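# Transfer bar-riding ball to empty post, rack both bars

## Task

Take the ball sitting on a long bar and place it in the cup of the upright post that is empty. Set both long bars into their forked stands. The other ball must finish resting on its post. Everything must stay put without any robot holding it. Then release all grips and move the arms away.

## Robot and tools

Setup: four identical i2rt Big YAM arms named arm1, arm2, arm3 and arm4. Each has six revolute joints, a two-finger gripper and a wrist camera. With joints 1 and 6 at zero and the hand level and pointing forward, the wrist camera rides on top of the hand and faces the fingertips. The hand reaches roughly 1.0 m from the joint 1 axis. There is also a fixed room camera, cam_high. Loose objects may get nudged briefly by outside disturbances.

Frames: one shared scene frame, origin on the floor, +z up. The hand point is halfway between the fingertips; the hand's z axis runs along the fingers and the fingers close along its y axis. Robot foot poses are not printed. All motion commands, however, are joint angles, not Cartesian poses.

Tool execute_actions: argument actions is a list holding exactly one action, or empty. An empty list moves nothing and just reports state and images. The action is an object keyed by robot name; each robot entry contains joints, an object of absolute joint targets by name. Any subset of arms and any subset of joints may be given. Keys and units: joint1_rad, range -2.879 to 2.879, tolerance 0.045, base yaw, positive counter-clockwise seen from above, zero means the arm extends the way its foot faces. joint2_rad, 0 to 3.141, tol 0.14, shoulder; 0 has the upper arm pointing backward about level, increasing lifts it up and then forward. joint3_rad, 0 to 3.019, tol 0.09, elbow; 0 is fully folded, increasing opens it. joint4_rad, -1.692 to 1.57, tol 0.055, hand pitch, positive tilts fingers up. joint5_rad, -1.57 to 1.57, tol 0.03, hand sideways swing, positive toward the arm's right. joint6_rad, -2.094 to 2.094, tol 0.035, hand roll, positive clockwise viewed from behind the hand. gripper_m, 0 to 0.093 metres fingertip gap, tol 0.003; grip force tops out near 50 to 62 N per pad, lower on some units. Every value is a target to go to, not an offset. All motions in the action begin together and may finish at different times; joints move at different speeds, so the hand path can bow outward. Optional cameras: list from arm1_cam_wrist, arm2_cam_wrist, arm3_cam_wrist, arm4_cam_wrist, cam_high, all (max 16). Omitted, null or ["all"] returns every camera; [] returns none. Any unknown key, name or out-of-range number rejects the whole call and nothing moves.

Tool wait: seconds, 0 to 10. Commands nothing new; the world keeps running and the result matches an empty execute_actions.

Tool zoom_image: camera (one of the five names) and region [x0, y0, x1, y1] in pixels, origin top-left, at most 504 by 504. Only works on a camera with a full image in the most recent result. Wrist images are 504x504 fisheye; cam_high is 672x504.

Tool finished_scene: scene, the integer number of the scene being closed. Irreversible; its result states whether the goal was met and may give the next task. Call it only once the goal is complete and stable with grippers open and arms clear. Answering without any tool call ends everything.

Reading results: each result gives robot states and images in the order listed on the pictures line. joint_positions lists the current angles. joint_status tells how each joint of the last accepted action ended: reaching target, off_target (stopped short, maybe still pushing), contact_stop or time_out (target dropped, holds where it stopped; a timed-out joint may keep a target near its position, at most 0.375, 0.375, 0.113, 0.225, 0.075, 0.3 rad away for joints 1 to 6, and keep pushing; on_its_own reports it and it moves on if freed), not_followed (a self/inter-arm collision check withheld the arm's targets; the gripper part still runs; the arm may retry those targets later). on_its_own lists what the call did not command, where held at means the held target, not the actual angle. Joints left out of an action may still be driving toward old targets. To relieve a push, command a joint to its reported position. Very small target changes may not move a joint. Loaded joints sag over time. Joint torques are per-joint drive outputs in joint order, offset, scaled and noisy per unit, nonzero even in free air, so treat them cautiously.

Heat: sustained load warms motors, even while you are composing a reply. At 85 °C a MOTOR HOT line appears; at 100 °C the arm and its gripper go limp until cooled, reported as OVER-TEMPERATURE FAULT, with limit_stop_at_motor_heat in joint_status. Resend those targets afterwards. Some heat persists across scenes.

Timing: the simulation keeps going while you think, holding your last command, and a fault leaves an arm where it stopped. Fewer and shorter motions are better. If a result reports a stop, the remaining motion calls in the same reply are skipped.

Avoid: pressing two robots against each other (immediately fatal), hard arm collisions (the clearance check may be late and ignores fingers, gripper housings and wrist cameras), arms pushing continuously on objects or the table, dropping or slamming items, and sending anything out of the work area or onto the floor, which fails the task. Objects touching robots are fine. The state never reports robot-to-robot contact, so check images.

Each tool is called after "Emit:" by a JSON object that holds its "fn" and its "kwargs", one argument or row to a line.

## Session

Emit:
{"fn": "execute_actions", "kwargs": {
  "actions": []
}}

Scene clock: 0.00 s.
Joint torques (N m, as the arm reports them, + toward a larger angle): no reading
arm1.joint_positions: joint1_rad=+0.174 joint2_rad=+0.585 joint3_rad=+1.344 joint4_rad=-1.375 joint5_rad=+0.270 joint6_rad=-0.141 gripper_m=+0.095
arm1.joint_status: not commanded
arm1.hand: x=+1.2288 y=-0.0070 z=+1.3570 quat_wxyz=(+0.103, -0.876, -0.101, +0.460) (m; scene frame)
arm2.joint_positions: joint1_rad=+0.350 joint2_rad=+0.468 joint3_rad=+1.365 joint4_rad=-1.202 joint5_rad=+0.263 joint6_rad=+0.171 gripper_m=+0.094
arm2.joint_status: not commanded
arm2.hand: x=+0.0177 y=+1.2575 z=+1.3557 quat_wxyz=(-0.455, -0.573, -0.567, +0.378) (m; scene frame)
arm3.joint_positions: joint1_rad=-0.225 joint2_rad=+0.450 joint3_rad=+1.350 joint4_rad=-1.258 joint5_rad=+0.056 joint6_rad=-0.177 gripper_m=+0.094
arm3.joint_status: not commanded
arm3.hand: x=-1.2776 y=-0.0491 z=+1.3957 quat_wxyz=(-0.552, -0.038, -0.821, +0.140) (m; scene frame)
arm4.joint_positions: joint1_rad=+0.049 joint2_rad=+0.503 joint3_rad=+1.358 joint4_rad=-1.468 joint5_rad=+0.009 joint6_rad=-0.096 gripper_m=+0.094
arm4.joint_status: not commanded
arm4.hand: x=-0.0006 y=-1.2680 z=+1.2792 quat_wxyz=(-0.337, +0.662, -0.596, -0.304) (m; scene frame)
pictures: arm1_cam_wrist, arm2_cam_wrist, arm3_cam_wrist, arm4_cam_wrist, cam_high
Images, in order (width x height): arm1_cam_wrist 504x504, arm2_cam_wrist 504x504, arm3_cam_wrist 504x504, arm4_cam_wrist 504x504, cam_high 672x504.

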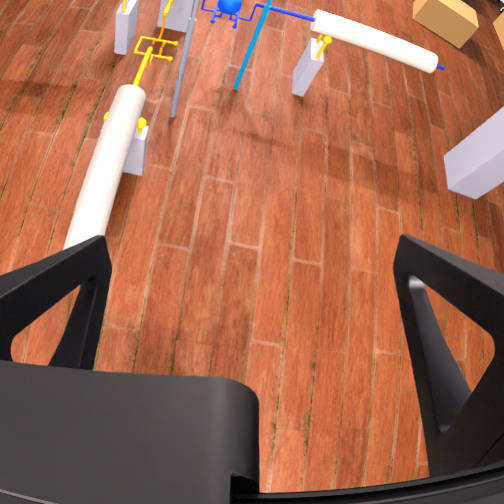

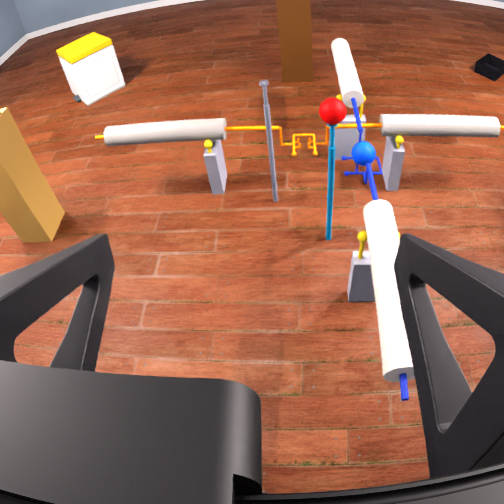

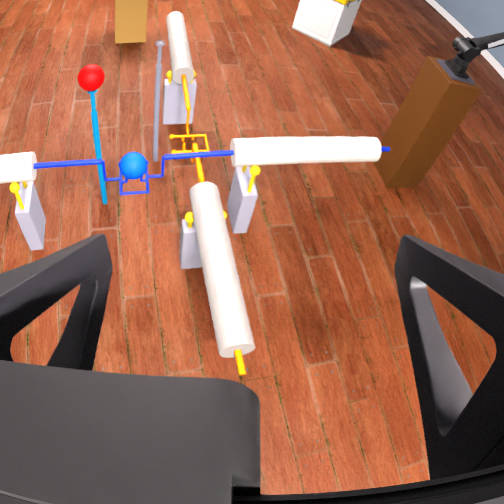

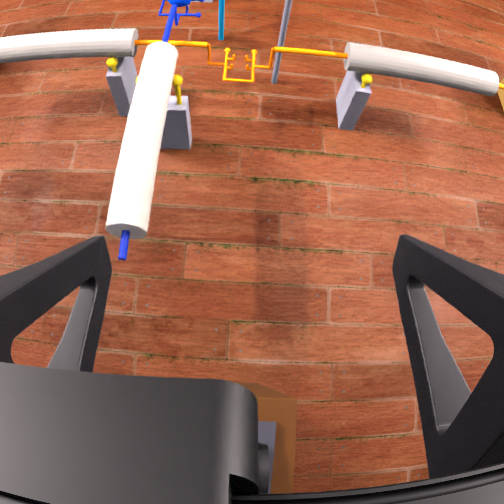

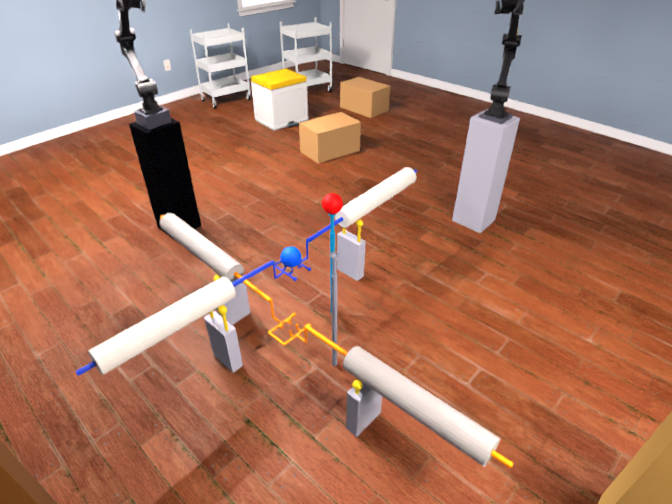

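This scene mirrors the first in y, with the bar in nearly the same place.

Emit:
{"fn": "execute_actions", "kwargs": {
  "actions": [
    {"arm2":{"joints":{"joint1_rad":-0.53,"joint2_rad":2.30,"joint3_rad":1.25,"joint4_rad":-0.48,"joint5_rad":0,"joint6_rad":-0.52}},"arm4":{"joints":{"joint1_rad":0.595,"joint2_rad":2.28,"joint3_rad":1.225,"joint4_rad":-0.48,"joint5_rad":0,"joint6_rad":0.575}},"arm1":{"joints":{"joint1_rad":0,"joint2_rad":1.6,"joint3_rad":1.3,"joint4_rad":0.3,"joint5_rad":0,"joint6_rad":0}},"arm3":{"joints":{"joint1_rad":0,"joint2_rad":1.3,"joint3_rad":1.7,"joint4_rad":-0.5,"joint5_rad":0,"joint6_rad":0}}}
  ]
}}

Scene clock: 2.40 s.
Joint torques (N m, as the arm reports them, + toward a larger angle): arm1=[ -2.04 -19.72  10.62   3.07   0.05   0.05] | arm2=[  1.02 -15.73   6.18   0.99  -0.15  -0.08] | arm3=[  1.04 -11.8   13.74   2.84  -0.08  -0.06] | arm4=[  0.54 -22.42   4.51   0.89   0.02   0.14]
arm1.joint_positions: joint1_rad=+0.004 joint2_rad=+1.618 joint3_rad=+1.284 joint4_rad=+0.279 joint5_rad=+0.002 joint6_rad=-0.009 gripper_m=+0.095
arm1.joint_status: all done
arm1.hand: x=+0.7369 y=-0.0414 z=+1.2021 quat_wxyz=(-0.012, -0.726, -0.025, +0.687) (m; scene frame)
arm2.joint_positions: joint1_rad=-0.537 joint2_rad=+2.312 joint3_rad=+1.235 joint4_rad=-0.496 joint5_rad=+0.001 joint6_rad=-0.512 gripper_m=+0.094
arm2.joint_status: all done
arm2.hand: x=-0.2545 y=+1.0136 z=+0.5448 quat_wxyz=(+0.002, -0.712, -0.702, -0.007) (m; scene frame)
arm3.joint_positions: joint1_rad=-0.010 joint2_rad=+1.314 joint3_rad=+1.656 joint4_rad=-0.523 joint5_rad=+0.002 joint6_rad=-0.008 gripper_m=+0.094
arm3.joint_status: all done
arm3.hand: x=-0.8551 y=-0.0106 z=+1.4226 quat_wxyz=(-0.639, -0.004, -0.769, +0.011) (m; scene frame)
arm4.joint_positions: joint1_rad=+0.593 joint2_rad=+2.291 joint3_rad=+1.212 joint4_rad=-0.489 joint5_rad=+0.002 joint6_rad=+0.560 gripper_m=+0.094
arm4.joint_status: all done
arm4.hand: x=-0.2649 y=-1.0250 z=+0.5439 quat_wxyz=(+0.003, +0.706, -0.708, +0.004) (m; scene frame)
pictures: arm1_cam_wrist, arm2_cam_wrist, arm3_cam_wrist, arm4_cam_wrist, cam_high
Images, in order (width x height): arm1_cam_wrist 504x504, arm2_cam_wrist 504x504, arm3_cam_wrist 504x504, arm4_cam_wrist 504x504, cam_high 672x504.

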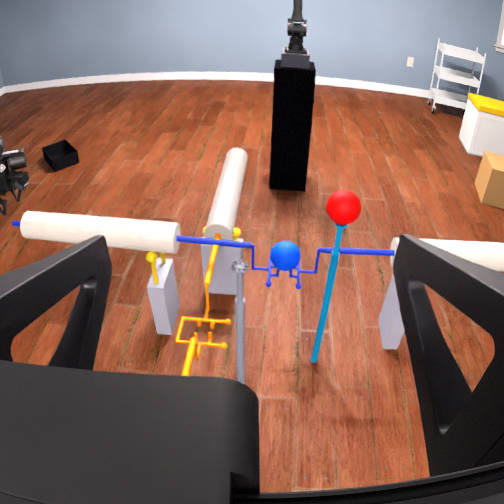

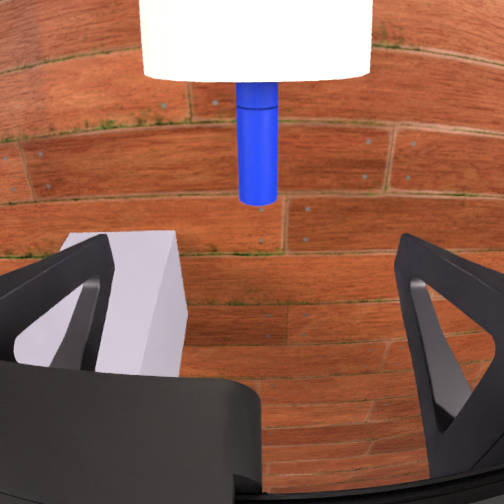

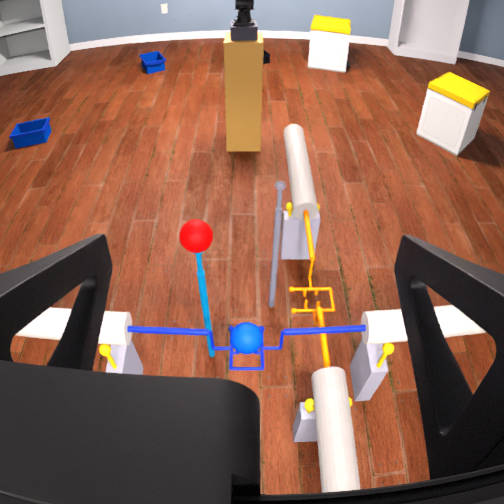

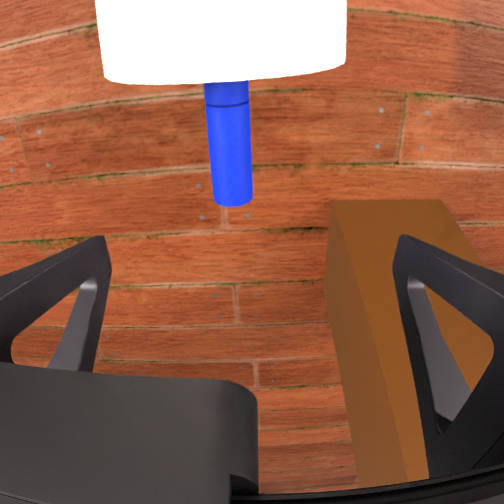

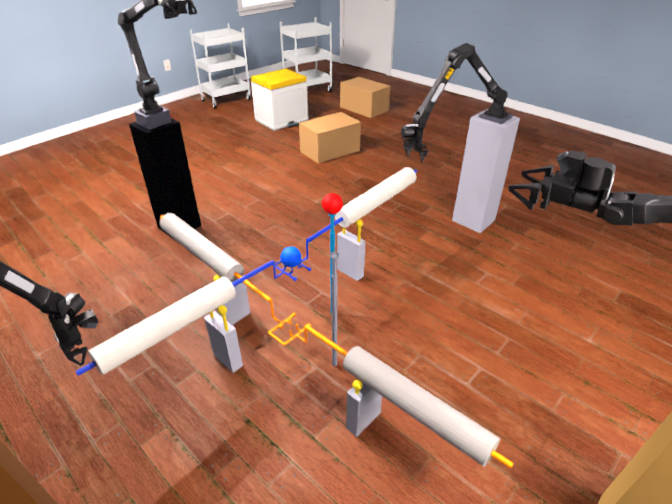

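Emit:
{"fn": "execute_actions", "kwargs": {
  "actions": [
    {"arm2":{"joints":{"joint2_rad":2.515,"joint3_rad":1.335,"joint4_rad":-0.315}},"arm4":{"joints":{"joint1_rad":0.615,"joint2_rad":2.505,"joint3_rad":1.315,"joint4_rad":-0.32}}}
  ],
  "cameras": ["arm2_cam_wrist","arm4_cam_wrist"]
}}

Emit:
{"fn": "execute_actions", "kwargs": {
  "actions": [
    {"arm2":{"joints":{"gripper_m":0}},"arm4":{"joints":{"gripper_m":0}}}
  ],
  "cameras": ["arm2_cam_wrist","arm4_cam_wrist"]
}}

Scene clock: 4.33 s.
Joint torques (N m, as the arm reports them, + toward a larger angle): arm1=[ -1.96 -19.77  10.58   3.03   0.05   0.04] | arm2=[  0.42 -15.98   4.31   1.     0.09  -0.03] | arm3=[  0.54 -11.94  14.     2.76  -0.16  -0.03] | arm4=[  1.23 -22.87   3.25   0.89  -0.07   0.13]
arm1.joint_positions: joint1_rad=+0.004 joint2_rad=+1.618 joint3_rad=+1.284 joint4_rad=+0.279 joint5_rad=+0.002 joint6_rad=-0.009 gripper_m=+0.095
arm1.joint_status: not commanded
arm1.hand: x=+0.7369 y=-0.0414 z=+1.2021 quat_wxyz=(-0.012, -0.726, -0.025, +0.687) (m; scene frame)
arm2.joint_positions: joint1_rad=-0.522 joint2_rad=+2.517 joint3_rad=+1.331 joint4_rad=-0.334 joint5_rad=-0.004 joint6_rad=-0.515 gripper_m=+0.094
arm2.joint_status: all done
arm2.hand: x=-0.2549 y=+0.9956 z=+0.4602 quat_wxyz=(-0.008, -0.706, -0.708, +0.018) (m; scene frame)
arm3.joint_positions: joint1_rad=-0.010 joint2_rad=+1.314 joint3_rad=+1.656 joint4_rad=-0.523 joint5_rad=+0.002 joint6_rad=-0.008 gripper_m=+0.094
arm3.joint_status: not commanded
arm3.hand: x=-0.8551 y=-0.0106 z=+1.4226 quat_wxyz=(-0.639, -0.004, -0.769, +0.011) (m; scene frame)
arm4.joint_positions: joint1_rad=+0.601 joint2_rad=+2.515 joint3_rad=+1.307 joint4_rad=-0.327 joint5_rad=+0.004 joint6_rad=+0.562 gripper_m=+0.094
arm4.joint_status: all done
arm4.hand: x=-0.2732 y=-1.0204 z=+0.4512 quat_wxyz=(-0.001, +0.708, -0.706, -0.012) (m; scene frame)
pictures: arm2_cam_wrist, arm4_cam_wrist
Images, in order (width x height): arm2_cam_wrist 504x504, arm4_cam_wrist 504x504.

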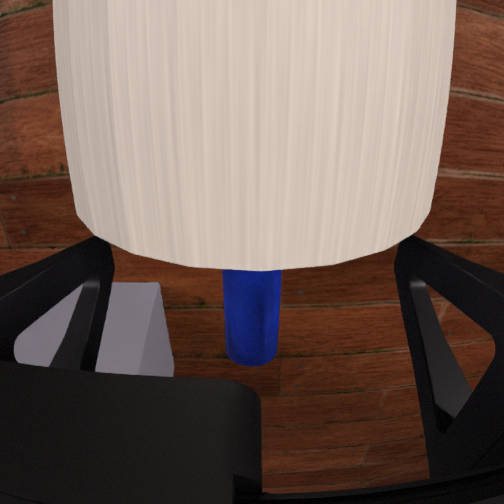

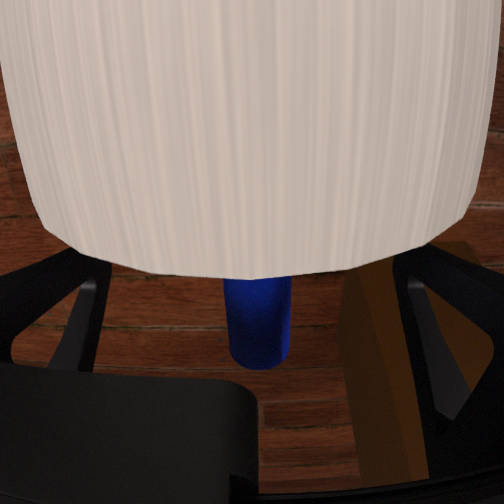

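Scene clock: 5.07 s.
Joint torques (N m, as the arm reports them, + toward a larger angle): arm1=[ -2.04 -19.64  10.55   2.99   0.05   0.04] | arm2=[ -0.22 -15.98   4.25   0.99   0.16   0.  ] | arm3=[  2.   -12.08  13.86   2.87  -0.11  -0.07] | arm4=[  1.46 -23.03   3.34   0.9   -0.24   0.16]
arm1.joint_positions: joint1_rad=+0.004 joint2_rad=+1.618 joint3_rad=+1.284 joint4_rad=+0.279 joint5_rad=+0.002 joint6_rad=-0.009 gripper_m=+0.095
arm1.joint_status: not commanded
arm1.hand: x=+0.7369 y=-0.0414 z=+1.2021 quat_wxyz=(-0.012, -0.726, -0.025, +0.687) (m; scene frame)
arm2.joint_positions: joint1_rad=-0.522 joint2_rad=+2.517 joint3_rad=+1.331 joint4_rad=-0.333 joint5_rad=-0.005 joint6_rad=-0.515 gripper_m=+0.015
arm2.joint_status: gripper_m off_target (ended at +0.015, target +0.000)
arm2.hand: x=-0.2548 y=+0.9954 z=+0.4602 quat_wxyz=(-0.008, -0.706, -0.708, +0.018) (m; scene frame)
arm3.joint_positions: joint1_rad=-0.010 joint2_rad=+1.314 joint3_rad=+1.656 joint4_rad=-0.523 joint5_rad=+0.002 joint6_rad=-0.008 gripper_m=+0.094
arm3.joint_status: not commanded
arm3.hand: x=-0.8551 y=-0.0106 z=+1.4226 quat_wxyz=(-0.639, -0.004, -0.769, +0.011) (m; scene frame)
arm4.joint_positions: joint1_rad=+0.601 joint2_rad=+2.515 joint3_rad=+1.307 joint4_rad=-0.328 joint5_rad=+0.008 joint6_rad=+0.558 gripper_m=+0.018
arm4.joint_status: gripper_m off_target (ended at +0.018, target +0.000)
arm4.hand: x=-0.2724 y=-1.0203 z=+0.4512 quat_wxyz=(-0.003, +0.709, -0.705, -0.011) (m; scene frame)
pictures: arm2_cam_wrist, arm4_cam_wrist
Images, in order (width x height): arm2_cam_wrist 504x504, arm4_cam_wrist 504x504.

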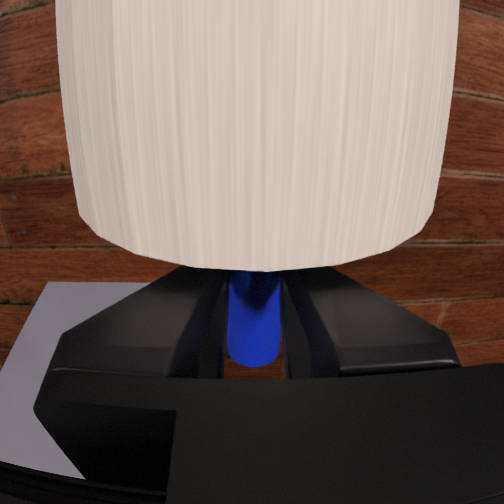

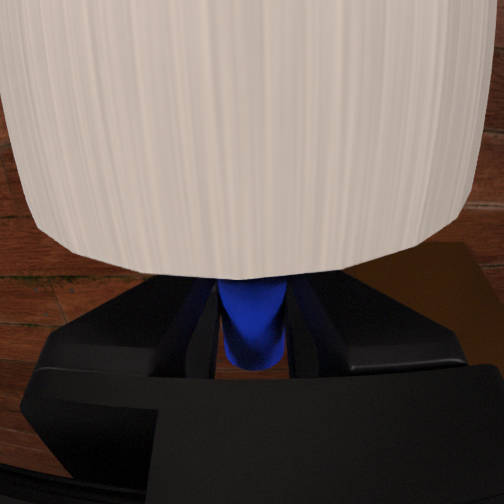

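Arm2's grip is too shallow, so I'm regrasping lower and further out.

Emit:
{"fn": "execute_actions", "kwargs": {
  "actions": [
    {"arm2":{"joints":{"gripper_m":0.045}}}
  ],
  "cameras": []
}}

Emit:
{"fn": "execute_actions", "kwargs": {
  "actions": [
    {"arm2":{"joints":{"joint1_rad":-0.545,"joint2_rad":2.55}}}
  ],
  "cameras": []
}}

Emit:
{"fn": "execute_actions", "kwargs": {
  "actions": [
    {"arm2":{"joints":{"gripper_m":0}}}
  ],
  "cameras": ["arm2_cam_wrist"]
}}

Scene clock: 5.97 s.
Joint torques (N m, as the arm reports them, + toward a larger angle): arm1=[ -1.88 -19.75  10.58   3.05   0.05   0.04] | arm2=[  0.39 -16.15   4.39   1.03   0.09  -0.07] | arm3=[  0.88 -11.65  13.57   2.77  -0.05  -0.04] | arm4=[  1.21 -23.05   3.32   0.91  -0.23   0.18]
arm1.joint_positions: joint1_rad=+0.004 joint2_rad=+1.618 joint3_rad=+1.284 joint4_rad=+0.279 joint5_rad=+0.002 joint6_rad=-0.009 gripper_m=+0.095
arm1.joint_status: not commanded
arm1.hand: x=+0.7369 y=-0.0414 z=+1.2021 quat_wxyz=(-0.012, -0.726, -0.025, +0.687) (m; scene frame)
arm2.joint_positions: joint1_rad=-0.523 joint2_rad=+2.517 joint3_rad=+1.331 joint4_rad=-0.333 joint5_rad=-0.004 joint6_rad=-0.515 gripper_m=+0.045
arm2.joint_status: all done
arm2.hand: x=-0.2552 y=+0.9956 z=+0.4602 quat_wxyz=(-0.008, -0.706, -0.708, +0.018) (m; scene frame)
arm3.joint_positions: joint1_rad=-0.010 joint2_rad=+1.314 joint3_rad=+1.656 joint4_rad=-0.523 joint5_rad=+0.002 joint6_rad=-0.008 gripper_m=+0.094
arm3.joint_status: not commanded
arm3.hand: x=-0.8551 y=-0.0106 z=+1.4226 quat_wxyz=(-0.639, -0.004, -0.769, +0.011) (m; scene frame)
arm4.joint_positions: joint1_rad=+0.601 joint2_rad=+2.515 joint3_rad=+1.307 joint4_rad=-0.328 joint5_rad=+0.008 joint6_rad=+0.558 gripper_m=+0.018
arm4.joint_status: not commanded
arm4.hand: x=-0.2724 y=-1.0203 z=+0.4512 quat_wxyz=(-0.003, +0.709, -0.705, -0.011) (m; scene frame)
pictures: none
No camera images: the call's "cameras" was empty. Leave "cameras" out to get every camera's image.

Scene clock: 6.70 s.
Joint torques (N m, as the arm reports them, + toward a larger angle): arm1=[ -2.12 -19.74  10.54   3.04   0.05   0.03] | arm2=[  0.44 -15.43   4.01   1.01   0.12   0.  ] | arm3=[  0.81 -11.78  13.85   2.81  -0.06  -0.04] | arm4=[  1.56 -22.96   3.28   0.93  -0.25   0.16]
arm1.joint_positions: joint1_rad=+0.004 joint2_rad=+1.618 joint3_rad=+1.284 joint4_rad=+0.279 joint5_rad=+0.002 joint6_rad=-0.009 gripper_m=+0.095
arm1.joint_status: not commanded
arm1.hand: x=+0.7369 y=-0.0414 z=+1.2021 quat_wxyz=(-0.012, -0.726, -0.025, +0.687) (m; scene frame)
arm2.joint_positions: joint1_rad=-0.539 joint2_rad=+2.544 joint3_rad=+1.331 joint4_rad=-0.333 joint5_rad=-0.004 joint6_rad=-0.515 gripper_m=+0.045
arm2.joint_status: all done
arm2.hand: x=-0.2564 y=+1.0102 z=+0.4467 quat_wxyz=(-0.004, -0.712, -0.702, +0.005) (m; scene frame)
arm3.joint_positions: joint1_rad=-0.010 joint2_rad=+1.314 joint3_rad=+1.656 joint4_rad=-0.523 joint5_rad=+0.002 joint6_rad=-0.008 gripper_m=+0.094
arm3.joint_status: not commanded
arm3.hand: x=-0.8551 y=-0.0106 z=+1.4226 quat_wxyz=(-0.639, -0.004, -0.769, +0.011) (m; scene frame)
arm4.joint_positions: joint1_rad=+0.601 joint2_rad=+2.515 joint3_rad=+1.307 joint4_rad=-0.328 joint5_rad=+0.008 joint6_rad=+0.558 gripper_m=+0.018
arm4.joint_status: not commanded
arm4.hand: x=-0.2724 y=-1.0203 z=+0.4512 quat_wxyz=(-0.003, +0.709, -0.705, -0.011) (m; scene frame)
pictures: none
No camera images: the call's "cameras" was empty. Leave "cameras" out to get every camera's image.

Scene clock: 7.30 s.
Joint torques (N m, as the arm reports them, + toward a larger angle): arm1=[ -2.19 -19.76  10.55   3.06   0.05   0.04] | arm2=[ -0.07 -15.34   4.21   1.07   0.29   0.  ] | arm3=[  1.3  -11.28  13.91   2.83  -0.11  -0.04] | arm4=[  1.16 -23.16   3.24   0.92  -0.24   0.18]
arm1.joint_positions: joint1_rad=+0.004 joint2_rad=+1.618 joint3_rad=+1.284 joint4_rad=+0.279 joint5_rad=+0.002 joint6_rad=-0.009 gripper_m=+0.095
arm1.joint_status: not commanded
arm1.hand: x=+0.7369 y=-0.0414 z=+1.2021 quat_wxyz=(-0.012, -0.726, -0.025, +0.687) (m; scene frame)
arm2.joint_positions: joint1_rad=-0.537 joint2_rad=+2.544 joint3_rad=+1.330 joint4_rad=-0.333 joint5_rad=-0.008 joint6_rad=-0.517 gripper_m=+0.019
arm2.joint_status: gripper_m off_target (ended at +0.019, target +0.000)
arm2.hand: x=-0.2548 y=+1.0101 z=+0.4465 quat_wxyz=(-0.005, -0.710, -0.704, +0.004) (m; scene frame)
arm3.joint_positions: joint1_rad=-0.010 joint2_rad=+1.314 joint3_rad=+1.656 joint4_rad=-0.523 joint5_rad=+0.002 joint6_rad=-0.008 gripper_m=+0.094
arm3.joint_status: not commanded
arm3.hand: x=-0.8551 y=-0.0106 z=+1.4226 quat_wxyz=(-0.639, -0.004, -0.769, +0.011) (m; scene frame)
arm4.joint_positions: joint1_rad=+0.601 joint2_rad=+2.515 joint3_rad=+1.307 joint4_rad=-0.328 joint5_rad=+0.008 joint6_rad=+0.557 gripper_m=+0.018
arm4.joint_status: not commanded
arm4.hand: x=-0.2724 y=-1.0203 z=+0.4512 quat_wxyz=(-0.003, +0.709, -0.705, -0.011) (m; scene frame)
pictures: arm2_cam_wrist
Images, in order (width x height): arm2_cam_wrist 504x504.

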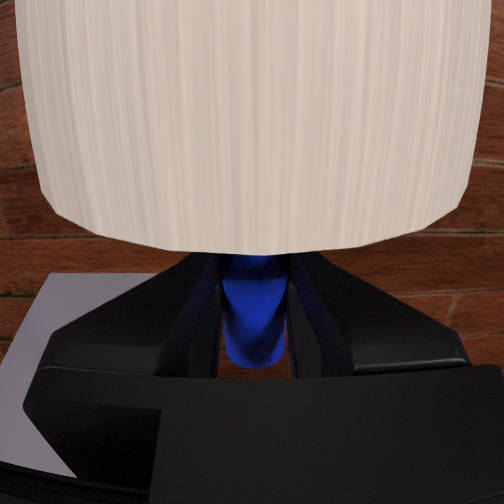

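Emit:
{"fn": "execute_actions", "kwargs": {
  "actions": [
    {"arm2":{"joints":{"joint2_rad":2.28,"joint3_rad":1.255,"joint4_rad":-0.50}},"arm4":{"joints":{"joint2_rad":2.26,"joint3_rad":1.23,"joint4_rad":-0.495}}}
  ],
  "cameras": []
}}

Emit:
{"fn": "execute_actions", "kwargs": {
  "actions": [
    {"arm2":{"joints":{"joint1_rad":-0.49,"joint2_rad":2.055,"joint3_rad":1.435,"joint4_rad":-0.88,"joint6_rad":-0.48}},"arm4":{"joints":{"joint1_rad":0.655,"joint2_rad":1.86,"joint3_rad":1.055,"joint4_rad":-0.715,"joint6_rad":0.62}}}
  ],
  "cameras": []
}}

Emit:
{"fn": "execute_actions", "kwargs": {
  "actions": [
    {"arm2":{"joints":{"joint1_rad":-0.44,"joint2_rad":2.01,"joint3_rad":1.925,"joint4_rad":-1.395,"joint6_rad":-0.43}},"arm4":{"joints":{"joint1_rad":0.77,"joint2_rad":1.43,"joint3_rad":1.045,"joint4_rad":-1.125,"joint6_rad":0.735}}}
  ],
  "cameras": ["cam_high","arm1_cam_wrist"]
}}

Emit:
{"fn": "execute_actions", "kwargs": {
  "actions": [
    {"arm2":{"joints":{"joint1_rad":-0.23,"joint2_rad":1.845,"joint3_rad":1.70,"joint4_rad":-1.34,"joint6_rad":-0.215}},"arm4":{"joints":{"joint1_rad":0.448,"joint2_rad":1.24,"joint3_rad":0.92,"joint4_rad":-1.185,"joint6_rad":0.405}}}
  ],
  "cameras": ["cam_high"]
}}

Emit:
{"fn": "execute_actions", "kwargs": {
  "actions": [
    {"arm2":{"joints":{"joint1_rad":0,"joint2_rad":1.81,"joint3_rad":1.645,"joint4_rad":-1.325,"joint6_rad":0.015}},"arm4":{"joints":{"joint1_rad":0.04,"joint2_rad":1.165,"joint3_rad":0.855,"joint4_rad":-1.2,"joint6_rad":-0.005}}}
  ],
  "cameras": ["cam_high"]
}}

Emit:
{"fn": "execute_actions", "kwargs": {
  "actions": [
    {"arm2":{"joints":{"joint1_rad":0.214,"joint2_rad":1.835,"joint3_rad":1.49,"joint4_rad":-1.15,"joint6_rad":0.23}},"arm4":{"joints":{"joint1_rad":-0.311,"joint2_rad":1.35,"joint3_rad":0.89,"joint4_rad":-1.035,"joint6_rad":-0.355}}}
  ],
  "cameras": ["arm1_cam_wrist","arm3_cam_wrist","cam_high"]
}}

Emit:
{"fn": "zoom_image", "kwargs": {
  "camera": "cam_high",
  "region": [275, 185, 395, 305]
}}

Emit:
{"fn": "zoom_image", "kwargs": {
  "camera": "arm1_cam_wrist",
  "region": [160, 170, 320, 330]
}}

Scene clock: 10.40 s.
Joint torques (N m, as the arm reports them, + toward a larger angle): arm1=[ -2.15 -19.67  10.49   3.02   0.05   0.04] | arm2=[  0.77 -17.23   5.75   0.12   0.05   0.07] | arm3=[  0.88 -11.66  13.78   2.95  -0.09  -0.03] | arm4=[  0.67 -23.22   4.16   0.27  -0.08   0.19]
arm1.joint_positions: joint1_rad=+0.004 joint2_rad=+1.618 joint3_rad=+1.284 joint4_rad=+0.279 joint5_rad=+0.002 joint6_rad=-0.009 gripper_m=+0.095
arm1.joint_status: not commanded
arm1.hand: x=+0.7369 y=-0.0414 z=+1.2021 quat_wxyz=(-0.012, -0.726, -0.025, +0.687) (m; scene frame)
arm2.joint_positions: joint1_rad=-0.543 joint2_rad=+2.314 joint3_rad=+1.244 joint4_rad=-0.488 joint5_rad=-0.003 joint6_rad=-0.522 gripper_m=+0.019
arm2.joint_status: all done
arm2.hand: x=-0.2598 y=+1.0089 z=+0.5451 quat_wxyz=(-0.002, -0.711, -0.703, +0.000) (m; scene frame)
arm3.joint_positions: joint1_rad=-0.010 joint2_rad=+1.314 joint3_rad=+1.656 joint4_rad=-0.523 joint5_rad=+0.002 joint6_rad=-0.008 gripper_m=+0.094
arm3.joint_status: not commanded
arm3.hand: x=-0.8551 y=-0.0106 z=+1.4226 quat_wxyz=(-0.639, -0.004, -0.769, +0.011) (m; scene frame)
arm4.joint_positions: joint1_rad=+0.609 joint2_rad=+2.280 joint3_rad=+1.221 joint4_rad=-0.491 joint5_rad=+0.004 joint6_rad=+0.557 gripper_m=+0.018
arm4.joint_status: all done
arm4.hand: x=-0.2764 y=-1.0217 z=+0.5510 quat_wxyz=(+0.000, +0.712, -0.702, -0.005) (m; scene frame)
pictures: none
No camera images: the call's "cameras" was empty. Leave "cameras" out to get every camera's image.

Scene clock: 11.63 s.
Joint torques (N m, as the arm reports them, + toward a larger angle): arm1=[ -2.05 -19.57  10.57   3.05   0.06   0.05] | arm2=[  1.11 -17.59  11.67   0.1    0.02  -0.01] | arm3=[  1.46 -11.81  14.11   2.7   -0.11  -0.02] | arm4=[  0.7  -19.63   6.6    0.25   0.11   0.25]
arm1.joint_positions: joint1_rad=+0.004 joint2_rad=+1.618 joint3_rad=+1.284 joint4_rad=+0.279 joint5_rad=+0.002 joint6_rad=-0.009 gripper_m=+0.095
arm1.joint_status: not commanded
arm1.hand: x=+0.7369 y=-0.0414 z=+1.2021 quat_wxyz=(-0.012, -0.726, -0.025, +0.687) (m; scene frame)
arm2.joint_positions: joint1_rad=-0.490 joint2_rad=+2.079 joint3_rad=+1.384 joint4_rad=-0.868 joint5_rad=-0.002 joint6_rad=-0.477 gripper_m=+0.019
arm2.joint_status: all done
arm2.hand: x=-0.2586 y=+0.9532 z=+0.7003 quat_wxyz=(-0.001, -0.708, -0.706, -0.003) (m; scene frame)
arm3.joint_positions: joint1_rad=-0.010 joint2_rad=+1.314 joint3_rad=+1.656 joint4_rad=-0.523 joint5_rad=+0.002 joint6_rad=-0.008 gripper_m=+0.094
arm3.joint_status: not commanded
arm3.hand: x=-0.8551 y=-0.0106 z=+1.4226 quat_wxyz=(-0.639, -0.004, -0.769, +0.011) (m; scene frame)
arm4.joint_positions: joint1_rad=+0.653 joint2_rad=+1.881 joint3_rad=+1.031 joint4_rad=-0.710 joint5_rad=+0.000 joint6_rad=+0.596 gripper_m=+0.018
arm4.joint_status: all done
arm4.hand: x=-0.2638 y=-1.0781 z=+0.6948 quat_wxyz=(+0.004, +0.715, -0.700, +0.000) (m; scene frame)
pictures: none
No camera images: the call's "cameras" was empty. Leave "cameras" out to get every camera's image.

Scene clock: 13.03 s.
Joint torques (N m, as the arm reports them, + toward a larger angle): arm1=[ -1.96 -19.62  10.59   3.04   0.06   0.04] | arm2=[  0.92 -20.62  15.02  -0.43  -0.08   0.04] | arm3=[  1.16 -11.77  13.74   3.    -0.09  -0.02] | arm4=[ -0.14 -15.53   8.55   0.81   0.23   0.12]
arm1.joint_positions: joint1_rad=+0.004 joint2_rad=+1.618 joint3_rad=+1.284 joint4_rad=+0.279 joint5_rad=+0.002 joint6_rad=-0.009 gripper_m=+0.095
arm1.joint_status: not commanded
arm1.hand: x=+0.7369 y=-0.0414 z=+1.2021 quat_wxyz=(-0.012, -0.726, -0.025, +0.687) (m; scene frame)
arm2.joint_positions: joint1_rad=-0.441 joint2_rad=+2.057 joint3_rad=+1.858 joint4_rad=-1.373 joint5_rad=-0.001 joint6_rad=-0.428 gripper_m=+0.019
arm2.joint_status: all done
arm2.hand: x=-0.2656 y=+0.8738 z=+0.8736 quat_wxyz=(+0.001, -0.708, -0.706, -0.007) (m; scene frame)
arm3.joint_positions: joint1_rad=-0.010 joint2_rad=+1.314 joint3_rad=+1.656 joint4_rad=-0.523 joint5_rad=+0.002 joint6_rad=-0.008 gripper_m=+0.094
arm3.joint_status: not commanded
arm3.hand: x=-0.8551 y=-0.0106 z=+1.4226 quat_wxyz=(-0.639, -0.004, -0.769, +0.011) (m; scene frame)
arm4.joint_positions: joint1_rad=+0.775 joint2_rad=+1.453 joint3_rad=+1.019 joint4_rad=-1.132 joint5_rad=-0.003 joint6_rad=+0.721 gripper_m=+0.018
arm4.joint_status: all done
arm4.hand: x=-0.2643 y=-1.1585 z=+0.8663 quat_wxyz=(+0.006, +0.713, -0.701, +0.003) (m; scene frame)
pictures: arm1_cam_wrist, cam_high
Images, in order (width x height): arm1_cam_wrist 504x504, cam_high 672x504.

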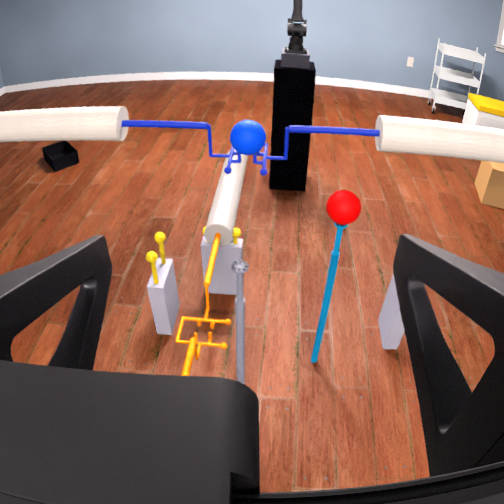

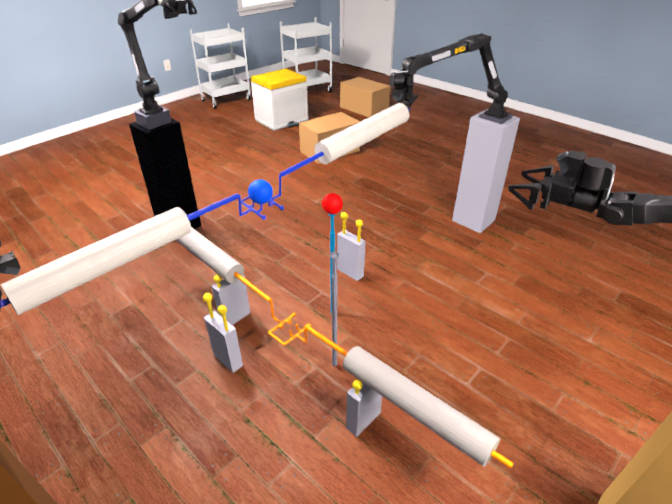

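Scene clock: 14.30 s.
Joint torques (N m, as the arm reports them, + toward a larger angle): arm1=[ -2.02 -19.7   10.52   3.05   0.05   0.04] | arm2=[ -0.04 -19.09  11.75   0.28   0.05   0.  ] | arm3=[  0.96 -11.48  13.85   2.62  -0.12   0.  ] | arm4=[ -0.14 -11.21   9.45   0.55  -0.02  -0.04]
arm1.joint_positions: joint1_rad=+0.004 joint2_rad=+1.618 joint3_rad=+1.284 joint4_rad=+0.279 joint5_rad=+0.002 joint6_rad=-0.009 gripper_m=+0.095
arm1.joint_status: not commanded
arm1.hand: x=+0.7369 y=-0.0414 z=+1.2021 quat_wxyz=(-0.012, -0.726, -0.025, +0.687) (m; scene frame)
arm2.joint_positions: joint1_rad=-0.228 joint2_rad=+1.895 joint3_rad=+1.670 joint4_rad=-1.339 joint5_rad=-0.003 joint6_rad=-0.210 gripper_m=+0.019
arm2.joint_status: all done
arm2.hand: x=-0.1264 y=+0.8812 z=+0.8990 quat_wxyz=(-0.002, -0.710, -0.704, -0.004) (m; scene frame)
arm3.joint_positions: joint1_rad=-0.010 joint2_rad=+1.314 joint3_rad=+1.656 joint4_rad=-0.523 joint5_rad=+0.002 joint6_rad=-0.008 gripper_m=+0.094
arm3.joint_status: not commanded
arm3.hand: x=-0.8551 y=-0.0106 z=+1.4226 quat_wxyz=(-0.639, -0.004, -0.769, +0.011) (m; scene frame)
arm4.joint_positions: joint1_rad=+0.457 joint2_rad=+1.258 joint3_rad=+0.883 joint4_rad=-1.184 joint5_rad=+0.003 joint6_rad=+0.406 gripper_m=+0.018
arm4.joint_status: all done
arm4.hand: x=-0.1333 y=-1.1482 z=+0.8845 quat_wxyz=(+0.001, +0.712, -0.702, +0.000) (m; scene frame)
pictures: cam_high
Images, in order (width x height): cam_high 672x504.

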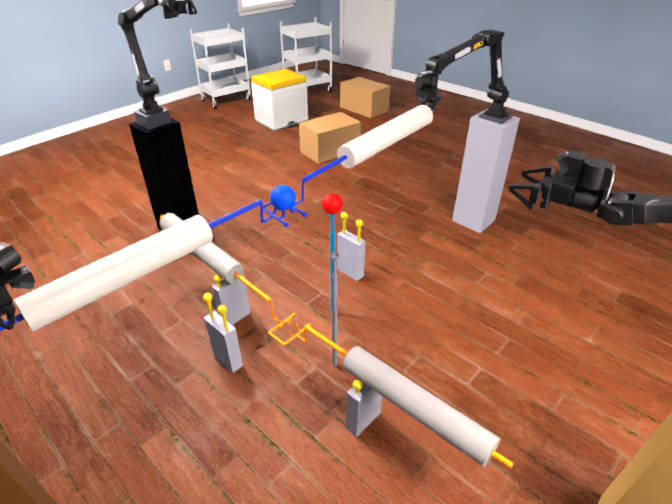

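Scene clock: 15.60 s.
Joint torques (N m, as the arm reports them, + toward a larger angle): arm1=[ -2.04 -19.76  10.53   3.06   0.06   0.03] | arm2=[  0.96 -20.34  11.55  -0.13  -0.11  -0.02] | arm3=[  0.99 -11.53  14.15   3.03  -0.17  -0.02] | arm4=[ -0.52 -11.3    9.1    0.62  -0.29  -0.08]
arm1.joint_positions: joint1_rad=+0.004 joint2_rad=+1.618 joint3_rad=+1.284 joint4_rad=+0.279 joint5_rad=+0.002 joint6_rad=-0.009 gripper_m=+0.095
arm1.joint_status: not commanded
arm1.hand: x=+0.7369 y=-0.0414 z=+1.2021 quat_wxyz=(-0.012, -0.726, -0.025, +0.687) (m; scene frame)
arm2.joint_positions: joint1_rad=+0.001 joint2_rad=+1.882 joint3_rad=+1.617 joint4_rad=-1.313 joint5_rad=+0.001 joint6_rad=+0.020 gripper_m=+0.019
arm2.joint_status: all done
arm2.hand: x=+0.0049 y=+0.8793 z=+0.8877 quat_wxyz=(+0.004, -0.710, -0.704, -0.008) (m; scene frame)
arm3.joint_positions: joint1_rad=-0.010 joint2_rad=+1.314 joint3_rad=+1.656 joint4_rad=-0.523 joint5_rad=+0.002 joint6_rad=-0.008 gripper_m=+0.094
arm3.joint_status: not commanded
arm3.hand: x=-0.8551 y=-0.0106 z=+1.4226 quat_wxyz=(-0.639, -0.004, -0.769, +0.011) (m; scene frame)
arm4.joint_positions: joint1_rad=+0.049 joint2_rad=+1.195 joint3_rad=+0.825 joint4_rad=-1.201 joint5_rad=+0.008 joint6_rad=-0.001 gripper_m=+0.018
arm4.joint_status: all done
arm4.hand: x=-0.0020 y=-1.1463 z=+0.8820 quat_wxyz=(+0.002, +0.712, -0.702, +0.008) (m; scene frame)
pictures: cam_high
Images, in order (width x height): cam_high 672x504.

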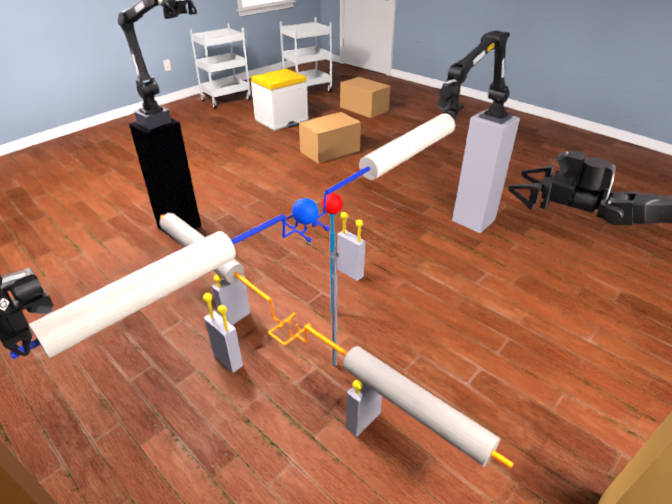

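Scene clock: 16.83 s.
Joint torques (N m, as the arm reports them, + toward a larger angle): arm1=[ -2.09 -19.63  10.58   3.08   0.05   0.04] | arm2=[  0.61 -17.83  10.67  -0.03  -0.37  -0.03] | arm3=[  0.69 -10.77  13.84   2.69  -0.1   -0.1 ] | arm4=[ -0.45 -14.41   8.89   0.04  -0.34  -0.14]
arm1.joint_positions: joint1_rad=+0.004 joint2_rad=+1.618 joint3_rad=+1.284 joint4_rad=+0.279 joint5_rad=+0.002 joint6_rad=-0.009 gripper_m=+0.095
arm1.joint_status: not commanded
arm1.hand: x=+0.7369 y=-0.0414 z=+1.2021 quat_wxyz=(-0.012, -0.726, -0.025, +0.687) (m; scene frame)
arm2.joint_positions: joint1_rad=+0.214 joint2_rad=+1.880 joint3_rad=+1.468 joint4_rad=-1.136 joint5_rad=+0.006 joint6_rad=+0.234 gripper_m=+0.019
arm2.joint_status: all done
arm2.hand: x=+0.1220 y=+0.9055 z=+0.8360 quat_wxyz=(-0.007, -0.711, -0.704, +0.002) (m; scene frame)
arm3.joint_positions: joint1_rad=-0.010 joint2_rad=+1.314 joint3_rad=+1.656 joint4_rad=-0.523 joint5_rad=+0.002 joint6_rad=-0.008 gripper_m=+0.094
arm3.joint_status: not commanded
arm3.hand: x=-0.8551 y=-0.0106 z=+1.4226 quat_wxyz=(-0.639, -0.004, -0.769, +0.011) (m; scene frame)
arm4.joint_positions: joint1_rad=-0.302 joint2_rad=+1.385 joint3_rad=+0.853 joint4_rad=-1.025 joint5_rad=+0.009 joint6_rad=-0.351 gripper_m=+0.018
arm4.joint_status: all done
arm4.hand: x=+0.1183 y=-1.1184 z=+0.8337 quat_wxyz=(-0.003, +0.712, -0.703, +0.006) (m; scene frame)
pictures: arm1_cam_wrist, arm3_cam_wrist, cam_high
Images, in order (width x height): arm1_cam_wrist 504x504, arm3_cam_wrist 504x504, cam_high 672x504.

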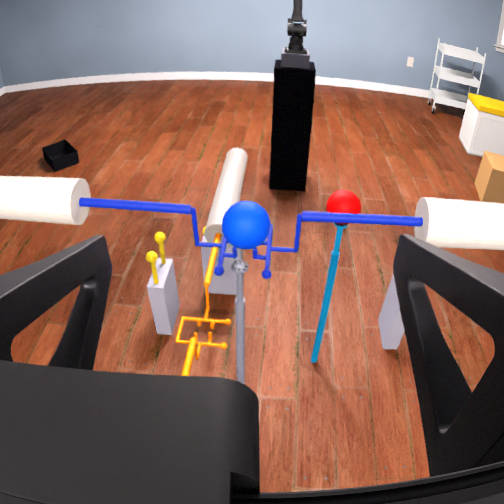

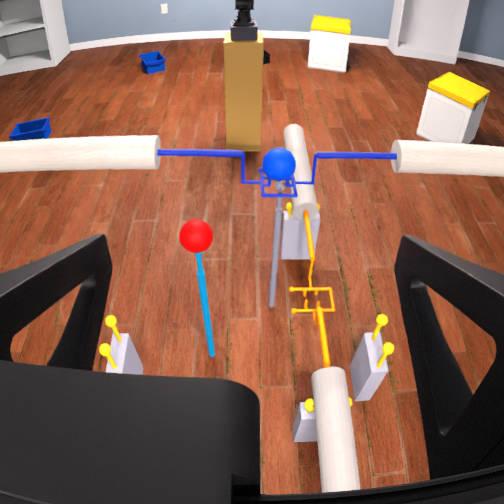

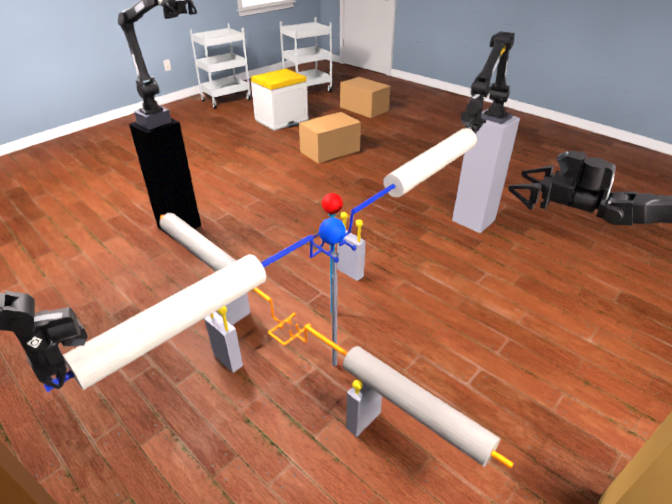

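Region (275, 185, 395, 305) of cam_high's 672x504 image, scaled by 4.200, with more detail than that image has.

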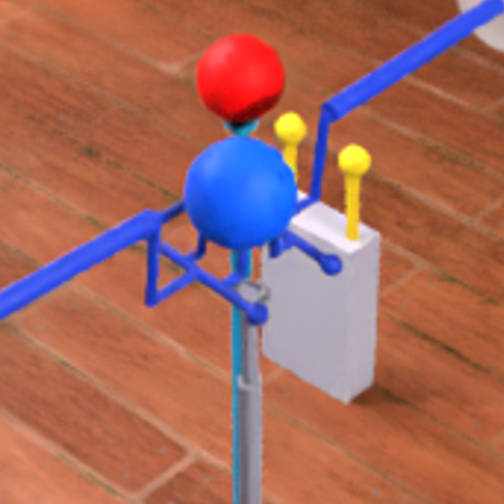

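Region (160, 170, 320, 330) of arm1_cam_wrist's 504x504 image, scaled by 3.150, with more detail than that image has.

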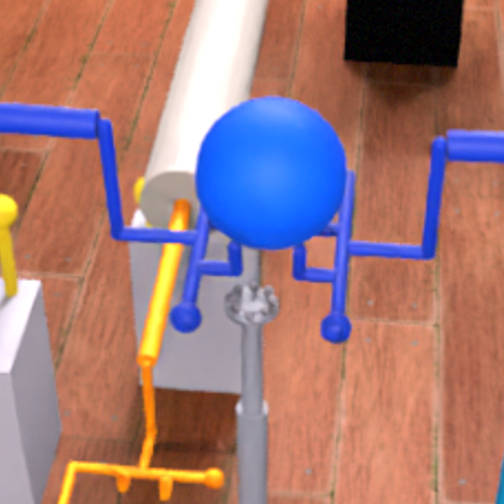

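Emit:
{"fn": "execute_actions", "kwargs": {
  "actions": [
    {"arm2":{"joints":{"joint1_rad":0.247,"joint2_rad":1.895,"joint3_rad":1.535,"joint4_rad":-1.115,"joint6_rad":0.255}},"arm4":{"joints":{"joint1_rad":-0.378,"joint2_rad":1.39,"joint3_rad":0.838,"joint4_rad":-0.945,"joint6_rad":-0.42}}}
  ],
  "cameras": ["arm1_cam_wrist","cam_high"]
}}

Emit:
{"fn": "zoom_image", "kwargs": {
  "camera": "cam_high",
  "region": [275, 185, 395, 305]
}}

Emit:
{"fn": "zoom_image", "kwargs": {
  "camera": "arm1_cam_wrist",
  "region": [160, 170, 320, 330]
}}

Scene clock: 18.13 s.
Joint torques (N m, as the arm reports them, + toward a larger angle): arm1=[ -2.12 -19.73  10.58   3.04   0.06   0.04] | arm2=[  0.86 -17.7   13.52   0.34  -0.34   0.05] | arm3=[  1.5  -11.6   13.66   2.92  -0.06   0.02] | arm4=[ -0.9  -13.71   7.29   0.49  -0.31  -0.13]
arm1.joint_positions: joint1_rad=+0.004 joint2_rad=+1.618 joint3_rad=+1.284 joint4_rad=+0.279 joint5_rad=+0.002 joint6_rad=-0.009 gripper_m=+0.095
arm1.joint_status: not commanded
arm1.hand: x=+0.7369 y=-0.0414 z=+1.2021 quat_wxyz=(-0.012, -0.726, -0.025, +0.687) (m; scene frame)
arm2.joint_positions: joint1_rad=+0.237 joint2_rad=+1.927 joint3_rad=+1.476 joint4_rad=-1.111 joint5_rad=+0.006 joint6_rad=+0.251 gripper_m=+0.019
arm2.joint_status: all done
arm2.hand: x=+0.1361 y=+0.9029 z=+0.8137 quat_wxyz=(-0.001, -0.708, -0.706, -0.001) (m; scene frame)
arm3.joint_positions: joint1_rad=-0.010 joint2_rad=+1.314 joint3_rad=+1.656 joint4_rad=-0.523 joint5_rad=+0.002 joint6_rad=-0.008 gripper_m=+0.094
arm3.joint_status: not commanded
arm3.hand: x=-0.8551 y=-0.0106 z=+1.4226 quat_wxyz=(-0.639, -0.004, -0.769, +0.011) (m; scene frame)
arm4.joint_positions: joint1_rad=-0.363 joint2_rad=+1.413 joint3_rad=+0.826 joint4_rad=-0.944 joint5_rad=+0.008 joint6_rad=-0.415 gripper_m=+0.018
arm4.joint_status: all done
arm4.hand: x=+0.1404 y=-1.1209 z=+0.8159 quat_wxyz=(-0.015, +0.713, -0.701, +0.002) (m; scene frame)
pictures: arm1_cam_wrist, cam_high
Images, in order (width x height): arm1_cam_wrist 504x504, cam_high 672x504.

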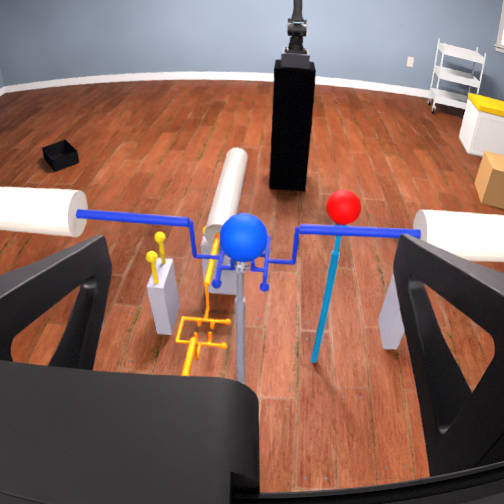

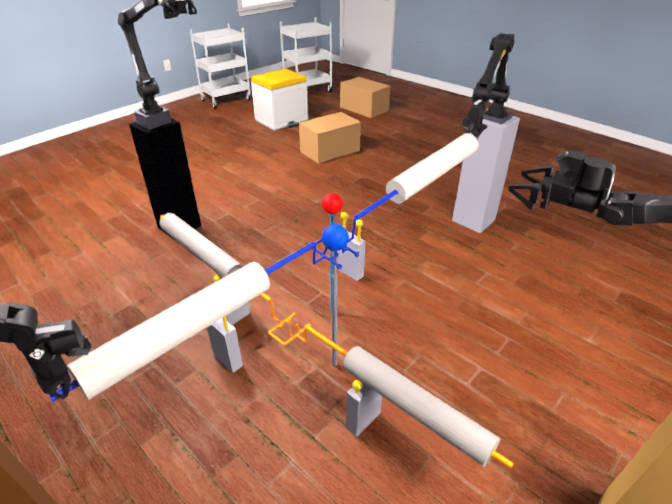

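Region (275, 185, 395, 305) of cam_high's 672x504 image, scaled by 4.200, with more detail than that image has.

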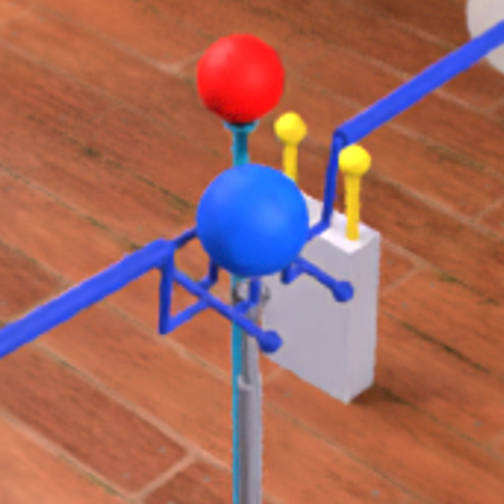

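Region (160, 170, 320, 330) of arm1_cam_wrist's 504x504 image, scaled by 3.150, with more detail than that image has.

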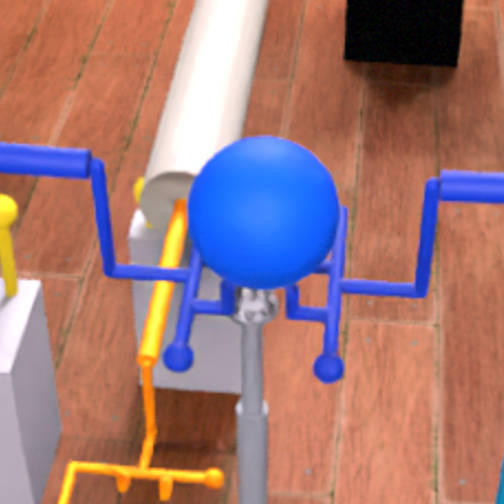

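Emit:
{"fn": "execute_actions", "kwargs": {
  "actions": [
    {"arm2":{"joints":{"joint2_rad":1.975,"joint4_rad":-1.055}},"arm4":{"joints":{"joint1_rad":-0.385,"joint2_rad":1.475,"joint3_rad":0.782,"joint4_rad":-0.82}}}
  ],
  "cameras": ["arm1_cam_wrist","cam_high"]
}}

Emit:
{"fn": "zoom_image", "kwargs": {
  "camera": "arm1_cam_wrist",
  "region": [160, 170, 320, 330]
}}

Scene clock: 19.37 s.
Joint torques (N m, as the arm reports them, + toward a larger angle): arm1=[ -2.28 -19.73  10.52   3.04   0.05   0.04] | arm2=[  1.16 -18.18  12.75   0.41  -0.37   0.04] | arm3=[  1.15 -11.22  13.96   3.08  -0.09  -0.04] | arm4=[ -1.2  -14.55   6.59   0.73  -0.32  -0.07]
arm1.joint_positions: joint1_rad=+0.004 joint2_rad=+1.618 joint3_rad=+1.284 joint4_rad=+0.279 joint5_rad=+0.002 joint6_rad=-0.009 gripper_m=+0.095
arm1.joint_status: not commanded
arm1.hand: x=+0.7369 y=-0.0414 z=+1.2021 quat_wxyz=(-0.012, -0.726, -0.025, +0.687) (m; scene frame)
arm2.joint_positions: joint1_rad=+0.237 joint2_rad=+2.010 joint3_rad=+1.482 joint4_rad=-1.057 joint5_rad=+0.006 joint6_rad=+0.253 gripper_m=+0.019
arm2.joint_status: all done
arm2.hand: x=+0.1382 y=+0.8961 z=+0.7704 quat_wxyz=(+0.009, -0.709, -0.705, -0.007) (m; scene frame)
arm3.joint_positions: joint1_rad=-0.010 joint2_rad=+1.314 joint3_rad=+1.656 joint4_rad=-0.523 joint5_rad=+0.002 joint6_rad=-0.008 gripper_m=+0.094
arm3.joint_status: not commanded
arm3.hand: x=-0.8551 y=-0.0106 z=+1.4226 quat_wxyz=(-0.639, -0.004, -0.769, +0.011) (m; scene frame)
arm4.joint_positions: joint1_rad=-0.365 joint2_rad=+1.502 joint3_rad=+0.768 joint4_rad=-0.822 joint5_rad=+0.008 joint6_rad=-0.417 gripper_m=+0.018
arm4.joint_status: all done
arm4.hand: x=+0.1389 y=-1.1276 z=+0.7695 quat_wxyz=(-0.004, +0.712, -0.702, +0.006) (m; scene frame)
pictures: arm1_cam_wrist, cam_high
Images, in order (width x height): arm1_cam_wrist 504x504, cam_high 672x504.

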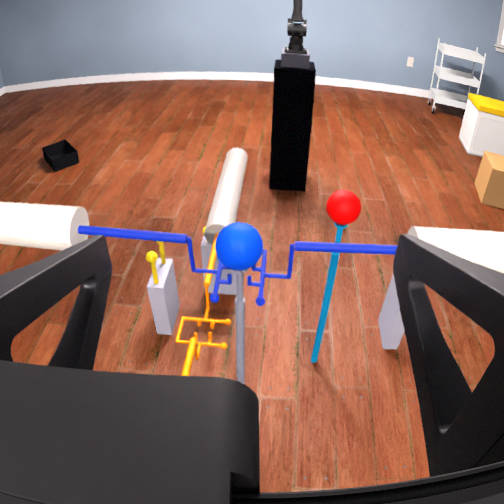

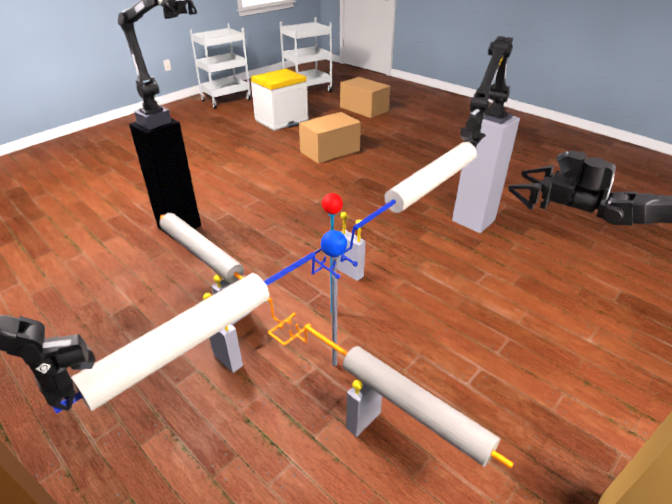

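Region (160, 170, 320, 330) of arm1_cam_wrist's 504x504 image, scaled by 3.150, with more detail than that image has.

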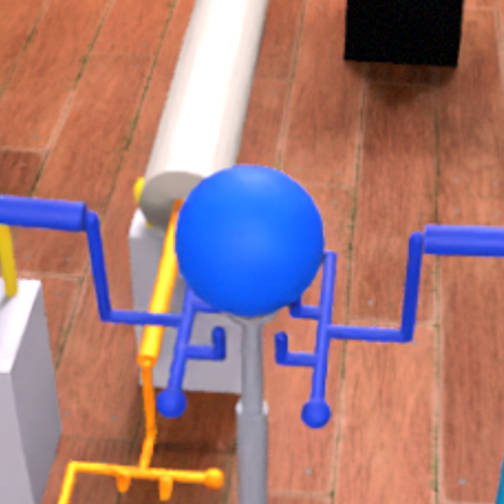

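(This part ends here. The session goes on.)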